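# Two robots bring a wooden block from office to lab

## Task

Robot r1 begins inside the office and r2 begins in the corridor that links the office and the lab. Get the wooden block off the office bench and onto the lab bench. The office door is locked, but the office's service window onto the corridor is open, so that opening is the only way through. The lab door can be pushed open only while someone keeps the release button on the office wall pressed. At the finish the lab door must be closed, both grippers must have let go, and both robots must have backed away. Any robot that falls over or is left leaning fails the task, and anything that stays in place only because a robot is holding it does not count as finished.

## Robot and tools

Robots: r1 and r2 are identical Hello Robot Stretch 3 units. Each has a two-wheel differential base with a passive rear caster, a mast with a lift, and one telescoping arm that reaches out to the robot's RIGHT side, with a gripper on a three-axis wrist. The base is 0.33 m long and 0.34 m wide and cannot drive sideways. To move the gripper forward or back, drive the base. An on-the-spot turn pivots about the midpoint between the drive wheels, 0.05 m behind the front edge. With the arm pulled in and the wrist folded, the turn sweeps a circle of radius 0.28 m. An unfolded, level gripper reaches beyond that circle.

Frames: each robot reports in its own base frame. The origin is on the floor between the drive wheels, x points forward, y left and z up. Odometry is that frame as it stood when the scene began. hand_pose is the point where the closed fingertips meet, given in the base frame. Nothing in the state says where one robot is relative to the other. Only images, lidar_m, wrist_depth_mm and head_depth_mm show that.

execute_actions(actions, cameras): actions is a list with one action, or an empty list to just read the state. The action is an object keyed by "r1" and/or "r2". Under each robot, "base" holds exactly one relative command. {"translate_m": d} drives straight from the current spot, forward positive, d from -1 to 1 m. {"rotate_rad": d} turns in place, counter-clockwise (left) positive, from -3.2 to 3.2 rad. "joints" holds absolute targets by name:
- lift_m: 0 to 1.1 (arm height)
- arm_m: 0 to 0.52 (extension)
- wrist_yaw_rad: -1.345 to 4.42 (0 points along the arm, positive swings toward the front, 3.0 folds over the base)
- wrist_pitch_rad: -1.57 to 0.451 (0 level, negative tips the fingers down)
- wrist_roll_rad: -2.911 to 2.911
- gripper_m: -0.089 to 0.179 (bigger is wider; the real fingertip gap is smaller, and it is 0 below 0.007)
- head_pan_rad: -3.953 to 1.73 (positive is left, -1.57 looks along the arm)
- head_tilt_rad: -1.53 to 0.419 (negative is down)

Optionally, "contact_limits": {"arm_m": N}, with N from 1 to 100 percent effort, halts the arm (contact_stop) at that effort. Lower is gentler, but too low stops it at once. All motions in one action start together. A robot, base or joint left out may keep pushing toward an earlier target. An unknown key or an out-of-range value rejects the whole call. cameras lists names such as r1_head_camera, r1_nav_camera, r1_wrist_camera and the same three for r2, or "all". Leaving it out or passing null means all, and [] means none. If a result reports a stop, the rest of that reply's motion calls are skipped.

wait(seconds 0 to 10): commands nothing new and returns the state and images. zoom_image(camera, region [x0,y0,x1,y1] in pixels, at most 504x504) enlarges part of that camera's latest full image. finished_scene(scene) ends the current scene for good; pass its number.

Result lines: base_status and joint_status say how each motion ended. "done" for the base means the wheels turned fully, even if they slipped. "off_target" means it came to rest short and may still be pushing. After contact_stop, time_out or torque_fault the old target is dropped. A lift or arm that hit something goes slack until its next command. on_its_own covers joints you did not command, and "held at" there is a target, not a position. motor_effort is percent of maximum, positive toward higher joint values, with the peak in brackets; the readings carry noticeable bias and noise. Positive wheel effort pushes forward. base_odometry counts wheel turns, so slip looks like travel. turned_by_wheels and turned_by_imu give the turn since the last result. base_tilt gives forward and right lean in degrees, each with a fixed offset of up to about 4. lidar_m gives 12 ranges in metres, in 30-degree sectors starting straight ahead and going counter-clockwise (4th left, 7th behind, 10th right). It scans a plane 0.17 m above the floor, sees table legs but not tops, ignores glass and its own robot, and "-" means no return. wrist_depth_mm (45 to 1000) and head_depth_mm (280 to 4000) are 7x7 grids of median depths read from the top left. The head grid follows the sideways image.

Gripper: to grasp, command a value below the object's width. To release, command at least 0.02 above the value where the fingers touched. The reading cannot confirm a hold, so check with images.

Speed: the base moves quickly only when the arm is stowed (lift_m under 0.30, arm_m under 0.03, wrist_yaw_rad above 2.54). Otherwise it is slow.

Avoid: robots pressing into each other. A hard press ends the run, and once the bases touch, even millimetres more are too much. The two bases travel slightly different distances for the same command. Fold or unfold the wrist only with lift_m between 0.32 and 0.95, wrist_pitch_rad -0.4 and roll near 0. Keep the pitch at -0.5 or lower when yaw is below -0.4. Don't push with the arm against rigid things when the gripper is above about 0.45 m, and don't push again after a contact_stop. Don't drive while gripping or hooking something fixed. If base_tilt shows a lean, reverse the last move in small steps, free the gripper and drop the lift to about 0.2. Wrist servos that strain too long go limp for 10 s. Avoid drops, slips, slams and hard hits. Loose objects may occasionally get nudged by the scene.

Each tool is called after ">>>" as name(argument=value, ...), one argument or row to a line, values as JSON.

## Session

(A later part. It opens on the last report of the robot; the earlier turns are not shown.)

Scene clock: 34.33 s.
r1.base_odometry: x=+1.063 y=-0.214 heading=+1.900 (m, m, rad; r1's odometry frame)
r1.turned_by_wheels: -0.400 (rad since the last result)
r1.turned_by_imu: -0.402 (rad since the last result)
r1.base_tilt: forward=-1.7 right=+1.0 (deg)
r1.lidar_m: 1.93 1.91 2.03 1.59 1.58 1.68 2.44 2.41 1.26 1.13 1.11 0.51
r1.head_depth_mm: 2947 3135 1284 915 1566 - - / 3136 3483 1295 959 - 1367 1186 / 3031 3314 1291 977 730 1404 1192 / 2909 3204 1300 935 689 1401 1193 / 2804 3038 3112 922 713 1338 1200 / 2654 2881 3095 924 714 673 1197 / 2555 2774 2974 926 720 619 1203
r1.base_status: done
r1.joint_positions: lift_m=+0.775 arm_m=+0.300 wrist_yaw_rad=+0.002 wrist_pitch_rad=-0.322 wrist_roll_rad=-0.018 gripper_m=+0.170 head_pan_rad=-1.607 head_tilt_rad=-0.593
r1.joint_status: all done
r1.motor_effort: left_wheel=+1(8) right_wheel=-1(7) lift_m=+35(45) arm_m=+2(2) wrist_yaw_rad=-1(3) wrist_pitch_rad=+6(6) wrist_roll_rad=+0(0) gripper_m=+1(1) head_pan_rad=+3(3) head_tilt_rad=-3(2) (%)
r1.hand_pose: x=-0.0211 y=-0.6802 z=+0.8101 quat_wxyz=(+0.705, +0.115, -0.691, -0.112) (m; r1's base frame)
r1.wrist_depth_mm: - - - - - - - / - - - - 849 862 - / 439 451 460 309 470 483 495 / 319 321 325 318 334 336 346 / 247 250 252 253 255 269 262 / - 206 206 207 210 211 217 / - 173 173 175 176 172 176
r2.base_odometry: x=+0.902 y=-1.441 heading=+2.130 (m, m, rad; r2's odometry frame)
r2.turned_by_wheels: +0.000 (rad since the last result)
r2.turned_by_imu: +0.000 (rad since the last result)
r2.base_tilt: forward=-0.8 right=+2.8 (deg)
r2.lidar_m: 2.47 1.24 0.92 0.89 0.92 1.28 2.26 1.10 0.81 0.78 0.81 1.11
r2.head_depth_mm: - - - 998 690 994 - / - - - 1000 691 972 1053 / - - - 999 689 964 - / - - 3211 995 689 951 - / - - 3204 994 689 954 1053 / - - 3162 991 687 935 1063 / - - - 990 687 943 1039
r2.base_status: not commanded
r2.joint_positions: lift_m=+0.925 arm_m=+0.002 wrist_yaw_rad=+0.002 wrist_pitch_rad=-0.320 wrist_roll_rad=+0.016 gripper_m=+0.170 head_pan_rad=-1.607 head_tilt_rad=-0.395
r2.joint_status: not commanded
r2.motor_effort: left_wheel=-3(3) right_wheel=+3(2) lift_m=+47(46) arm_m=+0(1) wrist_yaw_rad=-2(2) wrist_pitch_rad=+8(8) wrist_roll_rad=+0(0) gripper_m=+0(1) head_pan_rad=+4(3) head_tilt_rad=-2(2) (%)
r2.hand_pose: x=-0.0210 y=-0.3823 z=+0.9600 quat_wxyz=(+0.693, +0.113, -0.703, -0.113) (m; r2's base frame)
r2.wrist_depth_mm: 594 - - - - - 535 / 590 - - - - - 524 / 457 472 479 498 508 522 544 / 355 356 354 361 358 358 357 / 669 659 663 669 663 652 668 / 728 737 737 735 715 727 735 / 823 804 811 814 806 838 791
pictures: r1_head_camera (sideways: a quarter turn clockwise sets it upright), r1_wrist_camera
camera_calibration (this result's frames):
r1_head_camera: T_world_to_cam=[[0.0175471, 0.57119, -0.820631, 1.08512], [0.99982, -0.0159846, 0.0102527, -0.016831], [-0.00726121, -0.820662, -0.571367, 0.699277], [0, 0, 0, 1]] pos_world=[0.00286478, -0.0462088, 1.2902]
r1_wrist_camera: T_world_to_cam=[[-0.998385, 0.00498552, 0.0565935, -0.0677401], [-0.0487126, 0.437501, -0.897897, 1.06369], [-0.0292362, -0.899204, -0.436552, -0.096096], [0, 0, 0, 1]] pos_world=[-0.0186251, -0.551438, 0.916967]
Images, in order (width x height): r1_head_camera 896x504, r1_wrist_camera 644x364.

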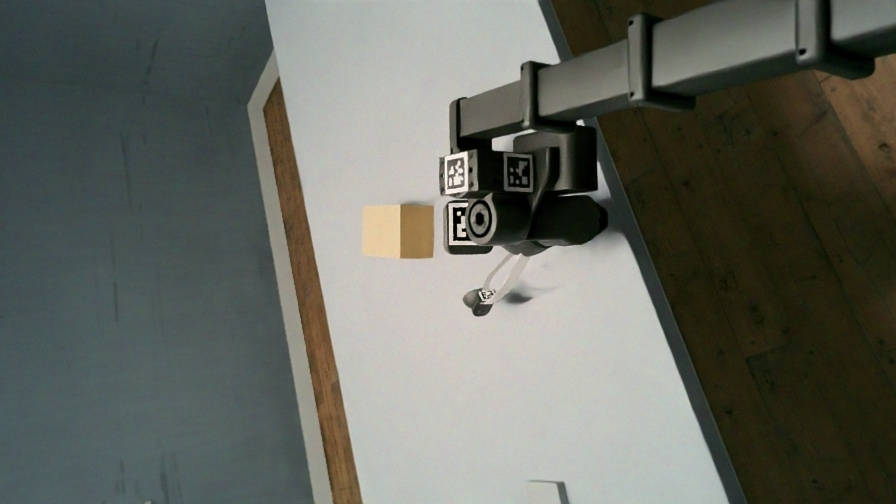

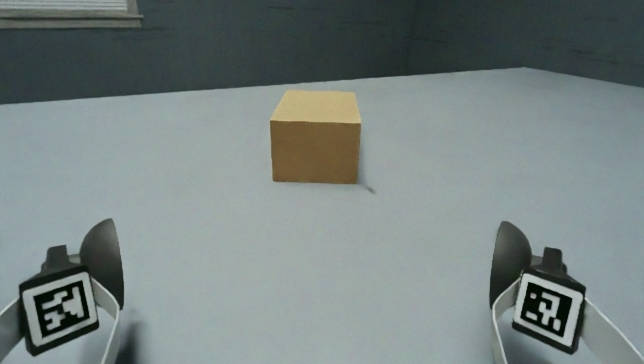

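>>> execute_actions(
  actions=[
    {"r1":{"joints":{"lift_m":0.77,"arm_m":0.515}}},
  ],
  cameras=["r1_wrist_camera"],
)

>>> execute_actions(
  actions=[
    {"r1":{"joints":{"gripper_m":0.04}}},
  ],
  cameras=[],
)

>>> execute_actions(
  actions=[
    {"r1":{"joints":{"lift_m":0.8}}},
  ],
  cameras=[],
)

>>> execute_actions(
  actions=[
    {"r1":{"base":{"rotate_rad":0.2},"joints":{"lift_m":0.85,"arm_m":0.42}}},
  ],
  cameras=["r1_wrist_camera"],
)

Scene clock: 37.37 s.
r1.base_odometry: x=+1.063 y=-0.214 heading=+1.900 (m, m, rad; r1's odometry frame)
r1.turned_by_wheels: +0.000 (rad since the last result)
r1.turned_by_imu: -0.001 (rad since the last result)
r1.base_tilt: forward=-1.8 right=+1.0 (deg)
r1.lidar_m: 1.94 1.91 2.02 1.59 1.58 1.69 2.45 2.41 1.26 1.13 1.11 0.51
r1.head_depth_mm: 2957 3130 1277 911 1202 - - / 3150 3455 1288 954 - 1406 1184 / 3044 3344 3274 846 735 1406 1193 / 2916 3215 3311 884 713 1405 1194 / 2783 3018 3109 929 713 1338 1190 / 2645 2901 3064 925 715 672 1199 / 2556 2778 2992 929 716 618 1199
r1.base_status: not commanded
r1.joint_positions: lift_m=+0.770 arm_m=+0.515 wrist_yaw_rad=+0.002 wrist_pitch_rad=-0.321 wrist_roll_rad=-0.018 gripper_m=+0.170 head_pan_rad=-1.607 head_tilt_rad=-0.593
r1.joint_status: all done
r1.motor_effort: left_wheel=+2(2) right_wheel=-2(2) lift_m=+35(39) arm_m=+2(2) wrist_yaw_rad=-2(1) wrist_pitch_rad=+5(5) wrist_roll_rad=+0(0) gripper_m=-1(1) head_pan_rad=+2(3) head_tilt_rad=-2(2) (%)
r1.hand_pose: x=-0.0211 y=-0.8952 z=+0.8051 quat_wxyz=(+0.705, +0.115, -0.691, -0.112) (m; r1's base frame)
r1.wrist_depth_mm: - - - - - - - / - - - - - - - / - 433 441 449 456 461 473 / 305 310 291 185 302 327 325 / 239 241 155 144 159 255 253 / - 196 116 117 123 202 209 / - 166 112 111 109 166 170
r2.base_odometry: x=+0.902 y=-1.441 heading=+2.130 (m, m, rad; r2's odometry frame)
r2.turned_by_wheels: +0.000 (rad since the last result)
r2.turned_by_imu: +0.000 (rad since the last result)
r2.base_tilt: forward=-0.9 right=+2.9 (deg)
r2.lidar_m: 2.47 1.24 0.92 0.89 0.92 1.27 2.26 1.10 0.81 0.78 0.81 1.11
r2.head_depth_mm: - - - 1000 691 992 - / - - - 996 691 966 1056 / - - - 997 691 960 - / - - 3237 994 689 950 - / - - 3208 992 687 955 1051 / - - 3193 989 687 940 1060 / - - - 985 686 942 1037
r2.base_status: not commanded
r2.joint_positions: lift_m=+0.925 arm_m=+0.002 wrist_yaw_rad=+0.002 wrist_pitch_rad=-0.320 wrist_roll_rad=+0.016 gripper_m=+0.170 head_pan_rad=-1.607 head_tilt_rad=-0.395
r2.joint_status: not commanded
r2.motor_effort: left_wheel=-3(2) right_wheel=+2(2) lift_m=+47(46) arm_m=+0(1) wrist_yaw_rad=-2(2) wrist_pitch_rad=+8(8) wrist_roll_rad=+0(0) gripper_m=+0(0) head_pan_rad=+4(3) head_tilt_rad=-1(1) (%)
r2.hand_pose: x=-0.0210 y=-0.3823 z=+0.9600 quat_wxyz=(+0.693, +0.113, -0.703, -0.113) (m; r2's base frame)
r2.wrist_depth_mm: 588 - - - - - 533 / 592 - - - - - 530 / 458 471 487 500 506 528 544 / 354 354 354 359 359 357 357 / 672 659 667 656 666 662 669 / 720 739 726 722 731 725 731 / 832 807 808 815 810 814 776
pictures: r1_wrist_camera
camera_calibration (this result's frames):
r1_wrist_camera: T_world_to_cam=[[-0.998385, 0.00498673, 0.0565934, -0.066385], [-0.0487125, 0.437487, -0.897904, 1.15327], [-0.0292365, -0.899211, -0.436538, -0.291616], [0, 0, 0, 1]] pos_world=[-0.0186251, -0.766432, 0.911977]
Images, in order (width x height): r1_wrist_camera 644x364.

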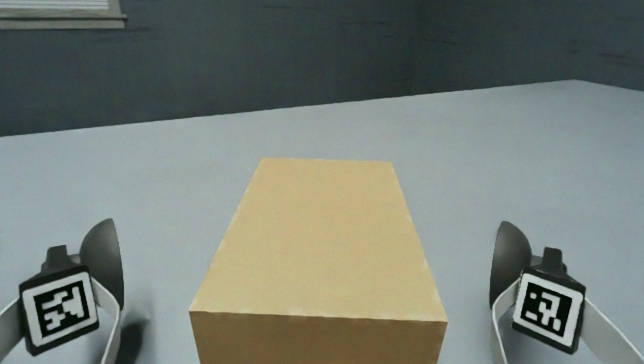

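Scene clock: 39.17 s.
r1.base_odometry: x=+1.063 y=-0.214 heading=+1.900 (m, m, rad; r1's odometry frame)
r1.turned_by_wheels: +0.000 (rad since the last result)
r1.turned_by_imu: +0.000 (rad since the last result)
r1.base_tilt: forward=-1.8 right=+1.0 (deg)
r1.lidar_m: 1.93 1.90 2.03 1.59 1.58 1.68 2.45 2.41 1.26 1.13 1.11 0.51
r1.head_depth_mm: 2939 3169 1278 910 1170 - - / 3206 3429 1287 952 - 1397 1185 / 3028 3356 3282 850 735 1397 1187 / 2929 3198 3272 884 715 1411 1190 / 2814 3043 3138 926 715 1352 1198 / 2665 2922 3076 928 716 673 1194 / 2579 2798 2978 930 717 618 1206
r1.base_status: not commanded
r1.joint_positions: lift_m=+0.770 arm_m=+0.515 wrist_yaw_rad=+0.001 wrist_pitch_rad=-0.321 wrist_roll_rad=-0.018 gripper_m=+0.041 head_pan_rad=-1.607 head_tilt_rad=-0.593
r1.joint_status: all done
r1.motor_effort: left_wheel=+2(2) right_wheel=-3(2) lift_m=+35(35) arm_m=+2(2) wrist_yaw_rad=-2(2) wrist_pitch_rad=+6(6) wrist_roll_rad=+0(0) gripper_m=-22(95) head_pan_rad=+2(3) head_tilt_rad=-2(2) (%)
r1.hand_pose: x=-0.0212 y=-0.8952 z=+0.8051 quat_wxyz=(+0.705, +0.115, -0.691, -0.112) (m; r1's base frame)
r1.wrist_depth_mm: - - - - - - - / - - - - - - - / - 434 442 445 452 463 477 / 307 307 310 184 209 320 327 / 237 241 142 142 149 249 251 / 195 203 125 118 116 203 204 / 170 161 139 123 159 170 171
r2.base_odometry: x=+0.902 y=-1.441 heading=+2.130 (m, m, rad; r2's odometry frame)
r2.turned_by_wheels: +0.000 (rad since the last result)
r2.turned_by_imu: +0.000 (rad since the last result)
r2.base_tilt: forward=-0.8 right=+3.0 (deg)
r2.lidar_m: 2.47 1.24 0.92 0.89 0.92 1.27 2.25 1.10 0.81 0.78 0.81 1.11
r2.head_depth_mm: - - - 1001 691 989 - / - - - 997 692 973 1052 / - - - 999 690 966 - / - - 3270 995 686 950 - / - - 3175 996 688 956 1052 / - - 3182 991 689 937 1062 / - - - 989 686 940 1041
r2.base_status: not commanded
r2.joint_positions: lift_m=+0.925 arm_m=+0.002 wrist_yaw_rad=+0.002 wrist_pitch_rad=-0.320 wrist_roll_rad=+0.016 gripper_m=+0.170 head_pan_rad=-1.607 head_tilt_rad=-0.395
r2.joint_status: not commanded
r2.motor_effort: left_wheel=-3(2) right_wheel=+3(3) lift_m=+46(46) arm_m=+0(0) wrist_yaw_rad=-2(3) wrist_pitch_rad=+8(8) wrist_roll_rad=+0(0) gripper_m=+0(0) head_pan_rad=+4(3) head_tilt_rad=+0(2) (%)
r2.hand_pose: x=-0.0210 y=-0.3823 z=+0.9600 quat_wxyz=(+0.693, +0.113, -0.703, -0.113) (m; r2's base frame)
r2.wrist_depth_mm: 587 - - - - - 538 / 592 - - - - - 532 / 457 473 482 505 511 525 541 / 352 355 353 360 359 358 357 / 675 658 664 665 659 659 665 / 723 730 728 731 734 720 719 / 838 820 814 796 812 819 795
pictures: none
No camera images: the call's "cameras" was empty. Leave "cameras" out to get every camera's image.

Scene clock: 40.23 s.
r1.base_odometry: x=+1.063 y=-0.214 heading=+1.900 (m, m, rad; r1's odometry frame)
r1.turned_by_wheels: +0.000 (rad since the last result)
r1.turned_by_imu: +0.000 (rad since the last result)
r1.base_tilt: forward=-1.8 right=+1.0 (deg)
r1.lidar_m: 1.94 1.91 2.03 1.59 1.58 1.68 2.45 2.41 1.26 1.13 1.11 0.51
r1.head_depth_mm: 2967 3184 1282 908 785 - 1162 / 3180 3502 1290 951 756 1372 1188 / 3020 3347 3538 876 734 1412 1188 / 2918 3182 3315 884 713 1403 1192 / 2814 2990 3151 919 713 1343 1191 / 2658 2903 3110 927 716 674 1200 / 2554 2805 3003 932 716 618 1201
r1.base_status: not commanded
r1.joint_positions: lift_m=+0.800 arm_m=+0.515 wrist_yaw_rad=+0.001 wrist_pitch_rad=-0.342 wrist_roll_rad=-0.018 gripper_m=+0.044 head_pan_rad=-1.607 head_tilt_rad=-0.593
r1.joint_status: all done
r1.motor_effort: left_wheel=+2(2) right_wheel=-2(1) lift_m=+52(56) arm_m=+2(2) wrist_yaw_rad=-2(2) wrist_pitch_rad=+11(12) wrist_roll_rad=+0(0) gripper_m=-20(23) head_pan_rad=+3(3) head_tilt_rad=-2(2) (%)
r1.hand_pose: x=-0.0212 y=-0.8931 z=+0.8298 quat_wxyz=(+0.704, +0.122, -0.690, -0.119) (m; r1's base frame)
r1.wrist_depth_mm: - - - - - - - / - - - - - - - / - - 484 498 497 511 521 / 347 353 356 192 329 370 375 / 272 276 143 143 149 287 288 / 227 234 125 118 113 235 236 / 197 188 138 122 122 198 199
r2.base_odometry: x=+0.902 y=-1.441 heading=+2.130 (m, m, rad; r2's odometry frame)
r2.turned_by_wheels: +0.000 (rad since the last result)
r2.turned_by_imu: +0.000 (rad since the last result)
r2.base_tilt: forward=-0.7 right=+2.9 (deg)
r2.lidar_m: 2.47 1.24 0.92 0.89 0.93 1.27 2.25 1.10 0.81 0.78 0.81 1.11
r2.head_depth_mm: - - - 996 693 994 - / - - - 997 694 970 1055 / - - - 996 690 961 - / - - 3754 995 688 952 - / - - 3169 995 686 953 1055 / - - 3176 988 687 937 1059 / - - - 988 685 941 1038
r2.base_status: not commanded
r2.joint_positions: lift_m=+0.925 arm_m=+0.002 wrist_yaw_rad=+0.002 wrist_pitch_rad=-0.320 wrist_roll_rad=+0.016 gripper_m=+0.170 head_pan_rad=-1.607 head_tilt_rad=-0.395
r2.joint_status: not commanded
r2.motor_effort: left_wheel=-3(3) right_wheel=+3(2) lift_m=+46(47) arm_m=+0(0) wrist_yaw_rad=-2(3) wrist_pitch_rad=+8(8) wrist_roll_rad=+0(0) gripper_m=+1(1) head_pan_rad=+4(4) head_tilt_rad=-2(2) (%)
r2.hand_pose: x=-0.0210 y=-0.3823 z=+0.9600 quat_wxyz=(+0.693, +0.113, -0.703, -0.113) (m; r2's base frame)
r2.wrist_depth_mm: 584 - - - - - 537 / 596 - - - - - 528 / 460 468 483 497 517 526 538 / 358 354 354 357 358 360 355 / 681 651 669 668 670 654 661 / 735 728 736 733 734 735 729 / 826 814 817 804 824 819 798
pictures: none
No camera images: the call's "cameras" was empty. Leave "cameras" out to get every camera's image.

Scene clock: 42.17 s.
r1.base_odometry: x=+1.063 y=-0.214 heading=+2.100 (m, m, rad; r1's odometry frame)
r1.turned_by_wheels: +0.200 (rad since the last result)
r1.turned_by_imu: +0.200 (rad since the last result)
r1.base_tilt: forward=-1.8 right=+1.0 (deg)
r1.lidar_m: 1.91 1.91 1.78 1.57 1.57 1.86 2.41 1.26 1.26 1.11 0.51 2.17
r1.head_depth_mm: 2877 3200 1278 950 - - 1183 / 2836 3157 3264 - 687 1412 1191 / 2811 3079 3301 851 710 1370 1188 / 2710 2973 3192 883 714 1341 1199 / 2661 2926 3078 924 714 1314 1187 / 2586 2872 3024 925 716 1310 1195 / 2537 2764 3007 929 720 638 1146
r1.base_status: done
r1.joint_positions: lift_m=+0.850 arm_m=+0.420 wrist_yaw_rad=+0.001 wrist_pitch_rad=-0.343 wrist_roll_rad=-0.018 gripper_m=+0.044 head_pan_rad=-1.607 head_tilt_rad=-0.593
r1.joint_status: all done
r1.motor_effort: left_wheel=-2(9) right_wheel=+2(10) lift_m=+51(54) arm_m=-3(2) wrist_yaw_rad=-1(2) wrist_pitch_rad=+11(12) wrist_roll_rad=+0(0) gripper_m=-19(20) head_pan_rad=+3(2) head_tilt_rad=-2(3) (%)
r1.hand_pose: x=-0.0212 y=-0.7984 z=+0.8795 quat_wxyz=(+0.703, +0.122, -0.690, -0.120) (m; r1's base frame)
r1.wrist_depth_mm: - - - - - - - / - - - - - - - / - - - - - 668 677 / 442 451 459 195 428 479 486 / 358 358 144 143 150 372 375 / 293 303 125 117 112 306 307 / 256 242 137 122 119 255 257
r2.base_odometry: x=+0.902 y=-1.441 heading=+2.130 (m, m, rad; r2's odometry frame)
r2.turned_by_wheels: +0.000 (rad since the last result)
r2.turned_by_imu: +0.000 (rad since the last result)
r2.base_tilt: forward=-0.8 right=+2.8 (deg)
r2.lidar_m: 2.47 1.24 0.92 0.89 0.93 1.27 2.26 1.10 0.81 0.78 0.81 1.11
r2.head_depth_mm: - - - 1000 692 989 - / - - - 997 690 969 1054 / - - - 993 690 967 - / - - 3793 991 689 951 - / - - 3222 988 687 956 1051 / - - 3164 993 686 937 1063 / - - - 989 685 942 1041
r2.base_status: not commanded
r2.joint_positions: lift_m=+0.925 arm_m=+0.002 wrist_yaw_rad=+0.002 wrist_pitch_rad=-0.320 wrist_roll_rad=+0.016 gripper_m=+0.170 head_pan_rad=-1.607 head_tilt_rad=-0.395
r2.joint_status: not commanded
r2.motor_effort: left_wheel=-3(3) right_wheel=+2(3) lift_m=+47(46) arm_m=+0(0) wrist_yaw_rad=-2(2) wrist_pitch_rad=+8(8) wrist_roll_rad=+0(0) gripper_m=+0(1) head_pan_rad=+4(3) head_tilt_rad=-1(2) (%)
r2.hand_pose: x=-0.0210 y=-0.3823 z=+0.9600 quat_wxyz=(+0.693, +0.113, -0.703, -0.113) (m; r2's base frame)
r2.wrist_depth_mm: 593 - - - - - 536 / 594 - - - - - 527 / 460 470 483 495 515 524 545 / 355 355 355 358 360 357 356 / 665 659 657 673 663 656 663 / 736 748 733 738 734 731 724 / 850 811 820 795 817 830 798
pictures: r1_wrist_camera
camera_calibration (this result's frames):
r1_wrist_camera: T_world_to_cam=[[-0.998381, 0.00432193, 0.0567238, -0.0718587], [-0.0484848, 0.456927, -0.888182, 1.18468], [-0.0297573, -0.889494, -0.455977, -0.147272], [0, 0, 0, 1]] pos_world=[-0.0186857, -0.671999, 0.989136]
Images, in order (width x height): r1_wrist_camera 644x364.

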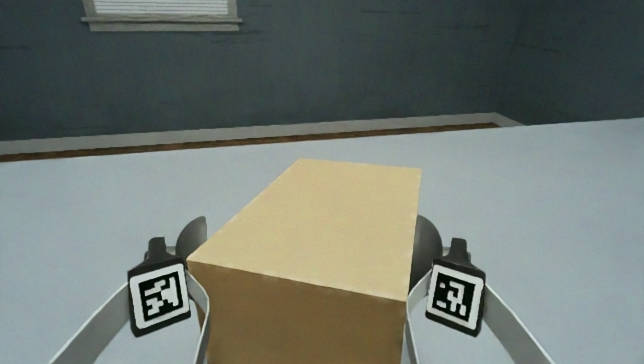

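>>> execute_actions(
  actions=[
    {"r1":{"base":{"translate_m":1.0},"joints":{"lift_m":0.98,"arm_m":0}}},
  ],
  cameras=[],
)

>>> execute_actions(
  actions=[
    {"r1":{"base":{"translate_m":0.27}}},
  ],
  cameras=[],
)

>>> execute_actions(
  actions=[
    {"r1":{"base":{"rotate_rad":1.79}}},
  ],
  cameras=[],
)

>>> execute_actions(
  actions=[
    {"r1":{"base":{"translate_m":-0.25},"joints":{"arm_m":0.15}}},
  ],
  cameras=[],
)

>>> execute_actions(
  actions=[
    {"r1":{"base":{"translate_m":-0.2},"joints":{"arm_m":0.44,"wrist_yaw_rad":0.25,"lift_m":0.95}}},
  ],
  cameras=["r2_wrist_camera","r2_head_camera"],
)

Scene clock: 53.43 s.
r1.base_odometry: x=+0.558 y=+0.649 heading=+2.100 (m, m, rad; r1's odometry frame)
r1.turned_by_wheels: +0.000 (rad since the last result)
r1.turned_by_imu: -0.003 (rad since the last result)
r1.base_tilt: forward=-1.8 right=+1.0 (deg)
r1.lidar_m: 0.93 0.94 1.09 1.79 1.79 2.12 3.38 0.76 1.14 2.98 1.76 1.05
r1.head_depth_mm: 2728 3026 3037 2404 - - - / 2639 2933 3089 2246 - - - / 2594 2828 3009 2406 - - - / 2534 2763 2972 2311 1567 1386 1192 / 2441 2719 2957 2220 1744 1408 1187 / 2418 2632 2885 2231 1733 1419 1203 / 2383 2588 2808 2242 1733 1424 1199
r1.base_status: done
r1.joint_positions: lift_m=+0.980 arm_m=+0.000 wrist_yaw_rad=+0.001 wrist_pitch_rad=-0.344 wrist_roll_rad=-0.018 gripper_m=+0.044 head_pan_rad=-1.607 head_tilt_rad=-0.593
r1.joint_status: all done
r1.motor_effort: left_wheel=-2(3) right_wheel=+3(7) lift_m=+51(53) arm_m=-3(3) wrist_yaw_rad=-1(1) wrist_pitch_rad=+12(12) wrist_roll_rad=+0(0) gripper_m=-21(20) head_pan_rad=+3(3) head_tilt_rad=-2(2) (%)
r1.hand_pose: x=-0.0212 y=-0.3784 z=+1.0094 quat_wxyz=(+0.703, +0.123, -0.690, -0.120) (m; r1's base frame)
r1.wrist_depth_mm: - - - - - - - / - - - - - - - / - - - - - - - / - - - 195 - 849 773 / - - 144 143 150 - 668 / - - 125 118 112 - - / - - 137 122 118 - -
r2.base_odometry: x=+0.902 y=-1.441 heading=+2.130 (m, m, rad; r2's odometry frame)
r2.turned_by_wheels: +0.000 (rad since the last result)
r2.turned_by_imu: +0.001 (rad since the last result)
r2.base_tilt: forward=-0.8 right=+2.9 (deg)
r2.lidar_m: 2.47 1.24 0.92 0.89 0.92 1.27 2.26 1.10 0.81 0.78 0.81 1.11
r2.head_depth_mm: - - - 1004 693 991 - / - - - 1002 691 974 1053 / - - - 1000 691 960 - / - - 2832 991 689 953 - / - - 3218 995 686 955 1059 / - - 3224 990 687 935 1061 / - - - 988 686 939 1037
r2.base_status: not commanded
r2.joint_positions: lift_m=+0.925 arm_m=+0.002 wrist_yaw_rad=+0.002 wrist_pitch_rad=-0.320 wrist_roll_rad=+0.016 gripper_m=+0.170 head_pan_rad=-1.607 head_tilt_rad=-0.395
r2.joint_status: not commanded
r2.motor_effort: left_wheel=-3(3) right_wheel=+2(2) lift_m=+46(46) arm_m=-1(1) wrist_yaw_rad=-2(3) wrist_pitch_rad=+8(8) wrist_roll_rad=+0(0) gripper_m=+0(0) head_pan_rad=+3(3) head_tilt_rad=-1(1) (%)
r2.hand_pose: x=-0.0210 y=-0.3823 z=+0.9600 quat_wxyz=(+0.693, +0.113, -0.703, -0.113) (m; r2's base frame)
r2.wrist_depth_mm: 594 - - - - - 538 / 596 - - - - - 538 / 463 468 481 491 511 522 542 / 356 356 355 361 359 357 359 / 675 672 671 664 660 660 659 / 738 734 719 736 720 727 719 / 831 813 809 805 805 822 802
pictures: none
No camera images: the call's "cameras" was empty. Leave "cameras" out to get every camera's image.

Scene clock: 57.10 s.
r1.base_odometry: x=+0.422 y=+0.882 heading=+2.100 (m, m, rad; r1's odometry frame)
r1.turned_by_wheels: +0.000 (rad since the last result)
r1.turned_by_imu: -0.001 (rad since the last result)
r1.base_tilt: forward=-1.8 right=+1.0 (deg)
r1.lidar_m: 0.67 0.67 0.80 1.41 1.85 2.19 3.62 1.00 1.29 2.92 1.26 0.76
r1.head_depth_mm: 2662 2954 3054 2400 - - - / 2599 2873 3057 2253 - - - / 2533 2803 3016 2402 - - - / 2454 2725 2929 2320 1567 1388 1195 / 2412 2674 2922 2233 1722 1419 1193 / 2384 2632 2847 2220 1733 1408 1197 / 2312 2527 2783 2218 1725 1412 1200
r1.base_status: done
r1.joint_positions: lift_m=+0.980 arm_m=+0.000 wrist_yaw_rad=+0.001 wrist_pitch_rad=-0.344 wrist_roll_rad=-0.018 gripper_m=+0.044 head_pan_rad=-1.607 head_tilt_rad=-0.593
r1.joint_status: not commanded
r1.motor_effort: left_wheel=-2(4) right_wheel=+2(6) lift_m=+51(51) arm_m=-3(3) wrist_yaw_rad=-1(1) wrist_pitch_rad=+12(12) wrist_roll_rad=+0(0) gripper_m=-19(20) head_pan_rad=+3(3) head_tilt_rad=-2(2) (%)
r1.hand_pose: x=-0.0212 y=-0.3784 z=+1.0094 quat_wxyz=(+0.703, +0.123, -0.690, -0.120) (m; r1's base frame)
r1.wrist_depth_mm: - - - - - - - / - - - - - - - / - - - - - - - / - - - 195 - - 910 / - - 144 143 150 - - / - - 125 118 112 - - / - - 137 122 119 - -
r2.base_odometry: x=+0.902 y=-1.441 heading=+2.130 (m, m, rad; r2's odometry frame)
r2.turned_by_wheels: +0.000 (rad since the last result)
r2.turned_by_imu: +0.000 (rad since the last result)
r2.base_tilt: forward=-0.9 right=+3.1 (deg)
r2.lidar_m: 2.47 1.24 0.92 0.89 0.93 1.28 2.26 1.10 0.81 0.78 0.81 1.11
r2.head_depth_mm: - 1571 - 998 692 992 - / - - - 1000 691 972 1059 / - - - 998 688 961 - / - - 3710 994 689 952 - / - - 3183 994 685 957 1052 / - - 3178 992 688 937 1054 / - - - 987 685 939 1038
r2.base_status: not commanded
r2.joint_positions: lift_m=+0.925 arm_m=+0.002 wrist_yaw_rad=+0.002 wrist_pitch_rad=-0.320 wrist_roll_rad=+0.016 gripper_m=+0.170 head_pan_rad=-1.607 head_tilt_rad=-0.395
r2.joint_status: not commanded
r2.motor_effort: left_wheel=-4(3) right_wheel=+3(3) lift_m=+46(46) arm_m=+0(0) wrist_yaw_rad=-3(2) wrist_pitch_rad=+8(8) wrist_roll_rad=+0(0) gripper_m=+1(0) head_pan_rad=+4(3) head_tilt_rad=-1(3) (%)
r2.hand_pose: x=-0.0210 y=-0.3823 z=+0.9600 quat_wxyz=(+0.693, +0.113, -0.703, -0.113) (m; r2's base frame)
r2.wrist_depth_mm: 600 - - - - - 533 / 595 - - - - - 543 / 459 475 483 499 508 522 545 / 356 356 353 362 358 357 357 / 671 668 671 660 666 658 652 / 734 730 741 738 721 727 730 / 856 812 805 808 801 826 795
pictures: none
No camera images: the call's "cameras" was empty. Leave "cameras" out to get every camera's image.

Scene clock: 60.93 s.
r1.base_odometry: x=+0.422 y=+0.882 heading=-2.394 (m, m, rad; r1's odometry frame)
r1.turned_by_wheels: +1.790 (rad since the last result)
r1.turned_by_imu: +1.798 (rad since the last result)
r1.base_tilt: forward=-1.8 right=+1.0 (deg)
r1.lidar_m: 1.85 1.92 2.62 1.00 1.29 3.03 2.64 0.95 0.70 0.67 0.69 0.93
r1.head_depth_mm: 2033 2233 921 710 - - - / 1381 2231 920 668 - - - / 2009 2253 931 717 - - - / 2015 2231 875 719 861 1074 1187 / 524 591 664 757 882 1056 1188 / 531 589 662 758 881 1056 1180 / 532 590 662 757 881 1053 1185
r1.base_status: done
r1.joint_positions: lift_m=+0.980 arm_m=+0.000 wrist_yaw_rad=+0.001 wrist_pitch_rad=-0.344 wrist_roll_rad=-0.018 gripper_m=+0.044 head_pan_rad=-1.607 head_tilt_rad=-0.593
r1.joint_status: not commanded
r1.motor_effort: left_wheel=-3(7) right_wheel=+3(7) lift_m=+51(51) arm_m=-3(3) wrist_yaw_rad=-1(2) wrist_pitch_rad=+12(12) wrist_roll_rad=+0(0) gripper_m=-20(22) head_pan_rad=+3(3) head_tilt_rad=-2(2) (%)
r1.hand_pose: x=-0.0212 y=-0.3784 z=+1.0094 quat_wxyz=(+0.703, +0.123, -0.690, -0.120) (m; r1's base frame)
r1.wrist_depth_mm: 373 378 374 - - - - / 409 401 403 - - - - / 431 435 438 587 594 608 611 / 470 467 467 194 388 433 438 / 510 511 144 143 150 336 340 / 564 546 125 117 113 277 277 / 614 632 137 122 118 648 642
r2.base_odometry: x=+0.902 y=-1.441 heading=+2.130 (m, m, rad; r2's odometry frame)
r2.turned_by_wheels: +0.000 (rad since the last result)
r2.turned_by_imu: +0.000 (rad since the last result)
r2.base_tilt: forward=-0.8 right=+2.9 (deg)
r2.lidar_m: 2.47 1.24 0.93 0.89 0.92 1.27 2.26 1.10 0.81 0.78 0.81 1.11
r2.head_depth_mm: - - - 1003 695 990 - / - 1522 - 999 691 971 1057 / - - - 993 687 963 - / - - 3796 999 691 951 - / - - 3221 992 689 953 1054 / - - 3198 990 686 939 1058 / - - - 987 685 937 1036
r2.base_status: not commanded
r2.joint_positions: lift_m=+0.925 arm_m=+0.002 wrist_yaw_rad=+0.002 wrist_pitch_rad=-0.320 wrist_roll_rad=+0.016 gripper_m=+0.170 head_pan_rad=-1.607 head_tilt_rad=-0.395
r2.joint_status: not commanded
r2.motor_effort: left_wheel=-2(3) right_wheel=+2(2) lift_m=+46(46) arm_m=+0(1) wrist_yaw_rad=-3(2) wrist_pitch_rad=+8(8) wrist_roll_rad=+0(0) gripper_m=+0(0) head_pan_rad=+4(3) head_tilt_rad=-1(1) (%)
r2.hand_pose: x=-0.0210 y=-0.3823 z=+0.9600 quat_wxyz=(+0.693, +0.113, -0.703, -0.113) (m; r2's base frame)
r2.wrist_depth_mm: 590 - - - - - 535 / 600 - - - - - 523 / 463 470 480 499 514 534 549 / 357 355 356 358 357 356 359 / 663 662 665 667 668 664 656 / 723 741 752 732 730 723 718 / 816 824 804 806 811 828 800
pictures: none
No camera images: the call's "cameras" was empty. Leave "cameras" out to get every camera's image.

Scene clock: 64.37 s.
r1.base_odometry: x=+0.605 y=+1.052 heading=-2.394 (m, m, rad; r1's odometry frame)
r1.turned_by_wheels: +0.000 (rad since the last result)
r1.turned_by_imu: -0.001 (rad since the last result)
r1.base_tilt: forward=-1.8 right=+1.0 (deg)
r1.lidar_m: 2.10 2.18 2.98 0.99 1.81 2.77 2.64 0.95 0.70 0.67 0.70 0.95
r1.head_depth_mm: 2056 2283 - 650 906 1056 1179 / 2048 2204 - - 907 1058 1181 / 1376 1539 2411 - 906 1061 1179 / 1949 2265 990 586 883 1060 1189 / 2052 2272 936 661 883 1057 1191 / 2040 2259 938 664 568 1053 1188 / 2040 2233 773 665 568 1058 1183
r1.base_status: done
r1.joint_positions: lift_m=+0.980 arm_m=+0.150 wrist_yaw_rad=+0.001 wrist_pitch_rad=-0.344 wrist_roll_rad=-0.018 gripper_m=+0.044 head_pan_rad=-1.607 head_tilt_rad=-0.593
r1.joint_status: all done
r1.motor_effort: left_wheel=-2(6) right_wheel=+2(5) lift_m=+51(51) arm_m=+2(1) wrist_yaw_rad=-1(1) wrist_pitch_rad=+12(12) wrist_roll_rad=+0(0) gripper_m=-19(21) head_pan_rad=+3(3) head_tilt_rad=-2(2) (%)
r1.hand_pose: x=-0.0212 y=-0.5278 z=+1.0094 quat_wxyz=(+0.703, +0.123, -0.690, -0.120) (m; r1's base frame)
r1.wrist_depth_mm: - - - - - - - / - - - - - - - / 388 618 566 582 589 602 614 / 380 410 417 194 385 427 439 / 317 324 144 143 151 336 341 / 266 275 125 118 113 275 278 / 230 220 137 122 119 232 235
r2.base_odometry: x=+0.902 y=-1.441 heading=+2.130 (m, m, rad; r2's odometry frame)
r2.turned_by_wheels: +0.000 (rad since the last result)
r2.turned_by_imu: +0.000 (rad since the last result)
r2.base_tilt: forward=-0.7 right=+2.9 (deg)
r2.lidar_m: 2.47 1.24 0.92 0.89 0.93 1.27 2.26 1.10 0.81 0.78 0.81 1.12
r2.head_depth_mm: - - - 1000 692 989 - / - - - 999 693 973 1057 / - - 1140 993 689 966 - / - 1522 2575 991 686 951 - / - - 3209 991 689 952 1057 / - - 3203 989 687 935 1059 / - - - 988 685 939 1039
r2.base_status: not commanded
r2.joint_positions: lift_m=+0.925 arm_m=+0.002 wrist_yaw_rad=+0.002 wrist_pitch_rad=-0.320 wrist_roll_rad=+0.016 gripper_m=+0.170 head_pan_rad=-1.607 head_tilt_rad=-0.395
r2.joint_status: not commanded
r2.motor_effort: left_wheel=-3(3) right_wheel=+2(3) lift_m=+47(47) arm_m=+0(0) wrist_yaw_rad=-3(2) wrist_pitch_rad=+8(8) wrist_roll_rad=+0(0) gripper_m=+1(1) head_pan_rad=+4(3) head_tilt_rad=-1(1) (%)
r2.hand_pose: x=-0.0210 y=-0.3823 z=+0.9600 quat_wxyz=(+0.693, +0.113, -0.703, -0.113) (m; r2's base frame)
r2.wrist_depth_mm: 585 - - - - - 531 / 590 - - - 841 - 536 / 457 470 487 494 508 527 545 / 355 355 353 359 360 361 356 / 669 664 674 662 663 655 654 / 717 727 722 738 722 732 722 / 835 816 815 808 819 823 781
pictures: none
No camera images: the call's "cameras" was empty. Leave "cameras" out to get every camera's image.

Scene clock: 67.73 s.
r1.base_odometry: x=+0.752 y=+1.188 heading=-2.394 (m, m, rad; r1's odometry frame)
r1.turned_by_wheels: +0.000 (rad since the last result)
r1.turned_by_imu: +0.000 (rad since the last result)
r1.base_tilt: forward=-1.8 right=+1.0 (deg)
r1.lidar_m: 2.30 2.39 3.27 1.01 1.21 2.56 2.47 0.95 0.70 0.67 0.69 0.95
r1.head_depth_mm: 2041 2262 - 602 884 1059 1181 / 2058 2233 826 654 885 1058 1181 / 2053 2196 827 657 882 1056 1188 / 2014 2153 794 658 883 1059 1185 / 1386 2238 885 661 886 1060 1184 / 2033 2259 934 660 568 1051 1183 / 2034 2265 941 665 567 1052 1178
r1.base_status: done
r1.joint_positions: lift_m=+0.950 arm_m=+0.440 wrist_yaw_rad=+0.248 wrist_pitch_rad=-0.344 wrist_roll_rad=-0.018 gripper_m=+0.044 head_pan_rad=-1.607 head_tilt_rad=-0.593
r1.joint_status: all done
r1.motor_effort: left_wheel=-2(8) right_wheel=+3(5) lift_m=+38(47) arm_m=+3(2) wrist_yaw_rad=+2(6) wrist_pitch_rad=+12(12) wrist_roll_rad=+0(0) gripper_m=-20(20) head_pan_rad=+3(3) head_tilt_rad=-3(2) (%)
r1.hand_pose: x=+0.0356 y=-0.8107 z=+0.9797 quat_wxyz=(+0.713, +0.207, -0.670, -0.032) (m; r1's base frame)
r1.wrist_depth_mm: - - - - - - - / - - - - - - - / - - - - - - - / 343 350 352 193 323 - - / 270 274 144 143 150 285 285 / 225 232 125 118 112 233 233 / 197 185 138 122 119 197 198
r2.base_odometry: x=+0.902 y=-1.441 heading=+2.130 (m, m, rad; r2's odometry frame)
r2.turned_by_wheels: +0.000 (rad since the last result)
r2.turned_by_imu: +0.000 (rad since the last result)
r2.base_tilt: forward=-0.7 right=+2.9 (deg)
r2.lidar_m: 2.47 1.24 0.93 0.89 0.93 1.27 2.26 1.10 0.81 0.78 0.81 1.11
r2.head_depth_mm: - - - 1005 693 993 - / - - - 1002 691 972 1058 / - - - 994 692 962 - / - - 3228 836 689 948 - / - 1553 917 881 686 954 1052 / - - 2780 989 687 936 1062 / - - - 989 685 942 1038
r2.base_status: not commanded
r2.joint_positions: lift_m=+0.925 arm_m=+0.002 wrist_yaw_rad=+0.002 wrist_pitch_rad=-0.320 wrist_roll_rad=+0.016 gripper_m=+0.170 head_pan_rad=-1.607 head_tilt_rad=-0.395
r2.joint_status: not commanded
r2.motor_effort: left_wheel=-2(3) right_wheel=+2(2) lift_m=+47(46) arm_m=+0(1) wrist_yaw_rad=-2(3) wrist_pitch_rad=+8(8) wrist_roll_rad=+0(0) gripper_m=+0(0) head_pan_rad=+3(3) head_tilt_rad=-2(1) (%)
r2.hand_pose: x=-0.0210 y=-0.3823 z=+0.9600 quat_wxyz=(+0.693, +0.113, -0.703, -0.113) (m; r2's base frame)
r2.wrist_depth_mm: 595 - - - - - 537 / 593 - - 512 - - 530 / 459 468 485 457 510 520 541 / 357 353 354 357 359 360 359 / 671 665 660 671 677 657 661 / 729 722 722 730 726 731 733 / 820 823 807 822 801 824 789
pictures: r2_head_camera (sideways: a quarter turn clockwise sets it upright), r2_wrist_camera
camera_calibration (this result's frames):
r2_head_camera: T_world_to_cam=[[0.0114704, 0.378291, -0.925616, 1.22468], [0.999053, -0.0431908, -0.00527127, 0.00480112], [-0.0419722, -0.924679, -0.378428, 0.453643], [0, 0, 0, 1]] pos_world=[0.000196261, -0.0436037, 1.30528]
r2_wrist_camera: T_world_to_cam=[[-0.999794, -0.0107442, 0.0172035, -0.0434589], [-0.0201829, 0.44283, -0.896378, 1.06631], [0.00201266, -0.896541, -0.442956, 0.248731], [0, 0, 0, 1]] pos_world=[-0.0224294, -0.249663, 1.06674]
Images, in order (width x height): r2_head_camera 896x504, r2_wrist_camera 644x364.

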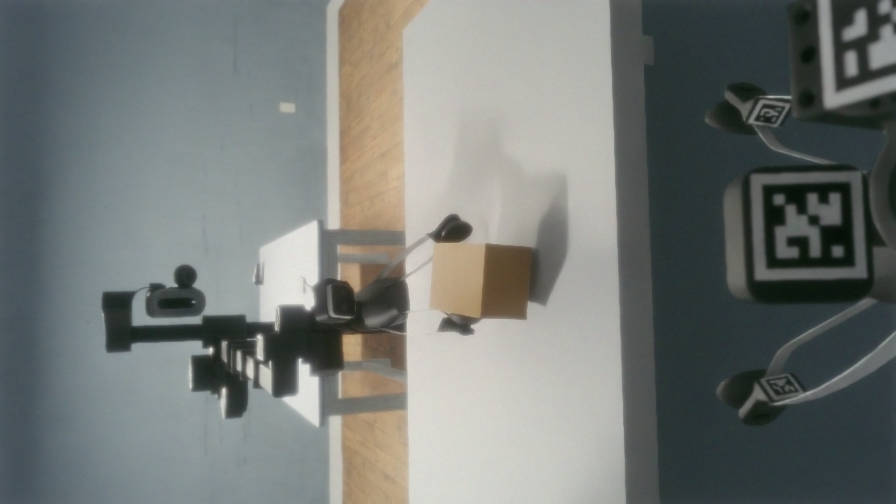

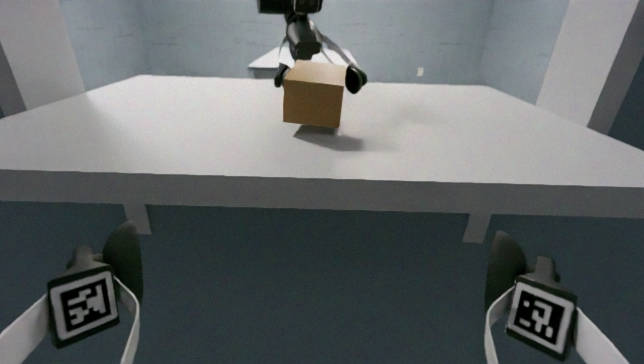

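>>> execute_actions(
  actions=[
    {"r1":{"joints":{"lift_m":0.923,"wrist_yaw_rad":0.33}}},
  ],
  cameras=[],
)

>>> execute_actions(
  actions=[
    {"r1":{"joints":{"gripper_m":0.17}}},
  ],
  cameras=[],
)

>>> execute_actions(
  actions=[
    {"r1":{"joints":{"arm_m":0.15,"lift_m":1.0,"head_pan_rad":-1.9,"head_tilt_rad":-0.2}},"r2":{"joints":{"arm_m":0.22}}},
  ],
  cameras=["r2_wrist_camera"],
)

Scene clock: 68.93 s.
r1.base_odometry: x=+0.752 y=+1.188 heading=-2.394 (m, m, rad; r1's odometry frame)
r1.turned_by_wheels: +0.000 (rad since the last result)
r1.turned_by_imu: +0.000 (rad since the last result)
r1.base_tilt: forward=-1.8 right=+1.0 (deg)
r1.lidar_m: 2.30 2.39 3.28 1.01 1.20 2.56 2.47 0.95 0.70 0.67 0.69 0.95
r1.head_depth_mm: 2051 2260 978 - 886 1063 1180 / 2061 2240 - 629 889 1058 1183 / 2048 2239 - 657 883 1062 1189 / 2016 2198 - 656 881 1055 1186 / 1384 2224 909 660 883 1061 1189 / 2054 2262 940 664 567 1051 1188 / 2045 2277 937 664 568 1056 1185
r1.base_status: not commanded
r1.joint_positions: lift_m=+0.923 arm_m=+0.440 wrist_yaw_rad=+0.326 wrist_pitch_rad=-0.321 wrist_roll_rad=-0.018 gripper_m=+0.044 head_pan_rad=-1.607 head_tilt_rad=-0.593
r1.joint_status: all done
r1.motor_effort: left_wheel=-2(2) right_wheel=+2(2) lift_m=+35(34) arm_m=+2(2) wrist_yaw_rad=+3(6) wrist_pitch_rad=+5(12) wrist_roll_rad=+0(0) gripper_m=-20(21) head_pan_rad=+3(3) head_tilt_rad=-2(2) (%)
r1.hand_pose: x=+0.0539 y=-0.8079 z=+0.9582 quat_wxyz=(+0.714, +0.225, -0.664, +0.004) (m; r1's base frame)
r1.wrist_depth_mm: - - - - 640 - - / - - - - - - - / 468 435 - - - - - / 309 311 315 185 211 323 - / 240 245 142 142 149 252 254 / 197 205 125 118 114 205 206 / 171 163 139 123 161 171 172
r2.base_odometry: x=+0.902 y=-1.441 heading=+2.130 (m, m, rad; r2's odometry frame)
r2.turned_by_wheels: +0.000 (rad since the last result)
r2.turned_by_imu: +0.000 (rad since the last result)
r2.base_tilt: forward=-0.9 right=+2.7 (deg)
r2.lidar_m: 2.47 1.24 0.92 0.89 0.93 1.27 2.25 1.10 0.81 0.78 0.81 1.11
r2.head_depth_mm: - - - 1001 691 993 - / - - - 998 692 969 1056 / - - - 991 692 963 - / - - 3207 838 689 949 - / - 1571 932 890 687 950 1054 / - - 2657 993 687 938 1063 / - - - 985 686 942 1036
r2.base_status: not commanded
r2.joint_positions: lift_m=+0.925 arm_m=+0.002 wrist_yaw_rad=+0.002 wrist_pitch_rad=-0.320 wrist_roll_rad=+0.016 gripper_m=+0.170 head_pan_rad=-1.607 head_tilt_rad=-0.395
r2.joint_status: not commanded
r2.motor_effort: left_wheel=-4(2) right_wheel=+3(2) lift_m=+46(47) arm_m=+0(1) wrist_yaw_rad=-3(2) wrist_pitch_rad=+8(8) wrist_roll_rad=+0(0) gripper_m=+0(0) head_pan_rad=+3(3) head_tilt_rad=-1(2) (%)
r2.hand_pose: x=-0.0210 y=-0.3823 z=+0.9600 quat_wxyz=(+0.693, +0.113, -0.703, -0.113) (m; r2's base frame)
r2.wrist_depth_mm: 589 - - - - - 536 / 592 - - 595 - - 531 / 460 472 481 455 514 526 543 / 357 357 353 357 356 362 356 / 667 654 665 669 666 639 661 / 743 728 742 725 725 751 726 / 848 816 801 814 819 834 794
pictures: none
No camera images: the call's "cameras" was empty. Leave "cameras" out to get every camera's image.

Scene clock: 70.70 s.
r1.base_odometry: x=+0.752 y=+1.188 heading=-2.394 (m, m, rad; r1's odometry frame)
r1.turned_by_wheels: +0.000 (rad since the last result)
r1.turned_by_imu: +0.000 (rad since the last result)
r1.base_tilt: forward=-1.8 right=+1.0 (deg)
r1.lidar_m: 2.30 2.38 3.27 1.01 1.20 2.55 2.47 0.95 0.70 0.67 0.69 0.95
r1.head_depth_mm: 2054 2254 975 - 886 1062 1184 / 2056 2231 - 627 887 1064 1183 / 2042 2214 - 656 884 1057 1183 / 2016 2200 - 658 887 1055 1190 / 1379 2226 935 661 882 1056 1187 / 2058 2283 937 663 568 1052 1185 / 2034 2248 941 665 567 1050 1192
r1.base_status: not commanded
r1.joint_positions: lift_m=+0.923 arm_m=+0.440 wrist_yaw_rad=+0.326 wrist_pitch_rad=-0.323 wrist_roll_rad=-0.018 gripper_m=+0.170 head_pan_rad=-1.607 head_tilt_rad=-0.593
r1.joint_status: all done
r1.motor_effort: left_wheel=-3(1) right_wheel=+2(2) lift_m=+36(36) arm_m=+2(2) wrist_yaw_rad=+3(3) wrist_pitch_rad=+6(7) wrist_roll_rad=+0(0) gripper_m=+0(83) head_pan_rad=+3(2) head_tilt_rad=-2(2) (%)
r1.hand_pose: x=+0.0539 y=-0.8077 z=+0.9577 quat_wxyz=(+0.714, +0.226, -0.663, +0.003) (m; r1's base frame)
r1.wrist_depth_mm: - - - - 653 - - / - - - - - - - / 468 434 - - - - - / 305 309 314 187 213 324 - / 239 242 150 144 161 256 254 / - 197 127 119 190 201 209 / - 167 141 124 161 166 171
r2.base_odometry: x=+0.902 y=-1.441 heading=+2.130 (m, m, rad; r2's odometry frame)
r2.turned_by_wheels: +0.000 (rad since the last result)
r2.turned_by_imu: +0.000 (rad since the last result)
r2.base_tilt: forward=-0.9 right=+3.0 (deg)
r2.lidar_m: 2.47 1.24 0.92 0.89 0.92 1.27 2.26 1.10 0.81 0.78 0.81 1.11
r2.head_depth_mm: - - - 1003 694 989 - / - - - 1002 691 970 1058 / - - - 991 689 965 - / - - 3242 902 687 947 - / - 1564 935 910 687 954 1058 / - - 2604 989 689 936 1058 / - - - 989 684 939 1041
r2.base_status: not commanded
r2.joint_positions: lift_m=+0.925 arm_m=+0.002 wrist_yaw_rad=+0.002 wrist_pitch_rad=-0.320 wrist_roll_rad=+0.016 gripper_m=+0.170 head_pan_rad=-1.607 head_tilt_rad=-0.395
r2.joint_status: not commanded
r2.motor_effort: left_wheel=-3(3) right_wheel=+2(2) lift_m=+46(47) arm_m=-1(1) wrist_yaw_rad=-3(3) wrist_pitch_rad=+8(8) wrist_roll_rad=+0(0) gripper_m=+1(1) head_pan_rad=+4(3) head_tilt_rad=-1(2) (%)
r2.hand_pose: x=-0.0210 y=-0.3823 z=+0.9600 quat_wxyz=(+0.693, +0.113, -0.703, -0.113) (m; r2's base frame)
r2.wrist_depth_mm: 589 - - - - - 533 / 587 - - 617 - - 536 / 454 472 486 456 509 521 545 / 356 354 355 360 359 358 358 / 671 666 673 687 658 656 675 / 737 731 727 732 733 725 728 / 839 820 807 808 811 817 809
pictures: none
No camera images: the call's "cameras" was empty. Leave "cameras" out to get every camera's image.

Scene clock: 74.07 s.
r1.base_odometry: x=+0.752 y=+1.188 heading=-2.394 (m, m, rad; r1's odometry frame)
r1.turned_by_wheels: +0.000 (rad since the last result)
r1.turned_by_imu: -0.001 (rad since the last result)
r1.base_tilt: forward=-1.8 right=+1.0 (deg)
r1.lidar_m: 2.29 2.39 3.26 1.01 1.20 2.57 2.47 0.95 0.70 0.67 0.69 0.95
r1.head_depth_mm: 665 685 715 745 781 - - / 2356 2526 2640 869 849 - 851 / 2310 2493 2581 2711 - 580 535 / 2245 2339 2433 2532 - - 516 / 2172 2263 2364 2428 - - 492 / 2110 2200 2275 2376 2430 - 468 / 2060 2115 1502 1101 2351 - 468
r1.base_status: not commanded
r1.joint_positions: lift_m=+1.000 arm_m=+0.150 wrist_yaw_rad=+0.328 wrist_pitch_rad=-0.322 wrist_roll_rad=-0.018 gripper_m=+0.170 head_pan_rad=-1.893 head_tilt_rad=-0.211
r1.joint_status: all done
r1.motor_effort: left_wheel=-3(2) right_wheel=+2(3) lift_m=+49(51) arm_m=-3(3) wrist_yaw_rad=+1(3) wrist_pitch_rad=+5(6) wrist_roll_rad=+0(0) gripper_m=+1(0) head_pan_rad=-4(28) head_tilt_rad=+5(24) (%)
r1.hand_pose: x=+0.0544 y=-0.5182 z=+1.0346 quat_wxyz=(+0.714, +0.226, -0.663, +0.004) (m; r1's base frame)
r1.wrist_depth_mm: 425 - - - 733 - - / 437 - - - - - - / 445 620 667 680 - - - / 452 475 482 490 409 498 514 / 369 373 378 377 377 394 387 / - 301 305 310 310 312 322 / 241 257 258 260 264 257 262
r2.base_odometry: x=+0.902 y=-1.441 heading=+2.130 (m, m, rad; r2's odometry frame)
r2.turned_by_wheels: +0.000 (rad since the last result)
r2.turned_by_imu: +0.000 (rad since the last result)
r2.base_tilt: forward=-0.8 right=+3.1 (deg)
r2.lidar_m: 2.47 1.24 0.92 0.89 0.93 1.27 2.25 1.10 0.81 0.78 0.81 1.11
r2.head_depth_mm: - - - 1002 - - 1107 / - - - 1067 - 999 1092 / - - - 1060 - 993 1075 / - - 3765 1024 - 995 1068 / - 1501 2531 991 720 956 1060 / - - 3174 991 687 947 1047 / - - - 991 685 940 1036
r2.base_status: not commanded
r2.joint_positions: lift_m=+0.925 arm_m=+0.220 wrist_yaw_rad=+0.001 wrist_pitch_rad=-0.320 wrist_roll_rad=+0.016 gripper_m=+0.170 head_pan_rad=-1.607 head_tilt_rad=-0.395
r2.joint_status: all done
r2.motor_effort: left_wheel=-3(3) right_wheel=+2(2) lift_m=+47(46) arm_m=+3(1) wrist_yaw_rad=-2(3) wrist_pitch_rad=+9(8) wrist_roll_rad=-1(0) gripper_m=+0(0) head_pan_rad=+4(4) head_tilt_rad=-2(2) (%)
r2.hand_pose: x=-0.0213 y=-0.6003 z=+0.9600 quat_wxyz=(+0.693, +0.112, -0.703, -0.114) (m; r2's base frame)
r2.wrist_depth_mm: - - - - - - - / - - - - - - - / 456 474 483 296 507 524 528 / 320 324 328 262 340 347 355 / 245 259 250 254 255 268 266 / - 201 202 204 207 208 212 / - 168 170 171 173 170 181
pictures: r2_wrist_camera
camera_calibration (this result's frames):
r2_wrist_camera: T_world_to_cam=[[-0.999808, -0.00934115, 0.0172036, -0.0452898], [-0.0195615, 0.442857, -0.896379, 1.16287], [0.000754479, -0.896543, -0.442955, 0.0532603], [0, 0, 0, 1]] pos_world=[-0.0225739, -0.467657, 1.06674]
Images, in order (width x height): r2_wrist_camera 644x364.

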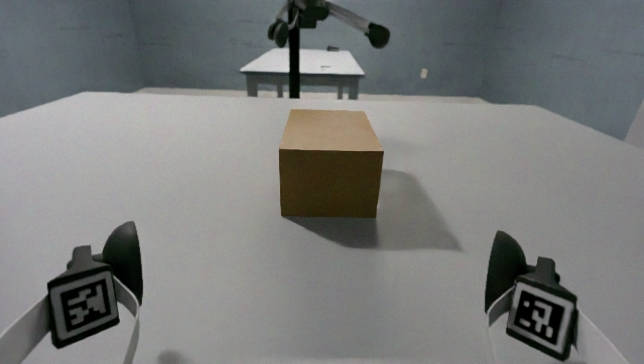

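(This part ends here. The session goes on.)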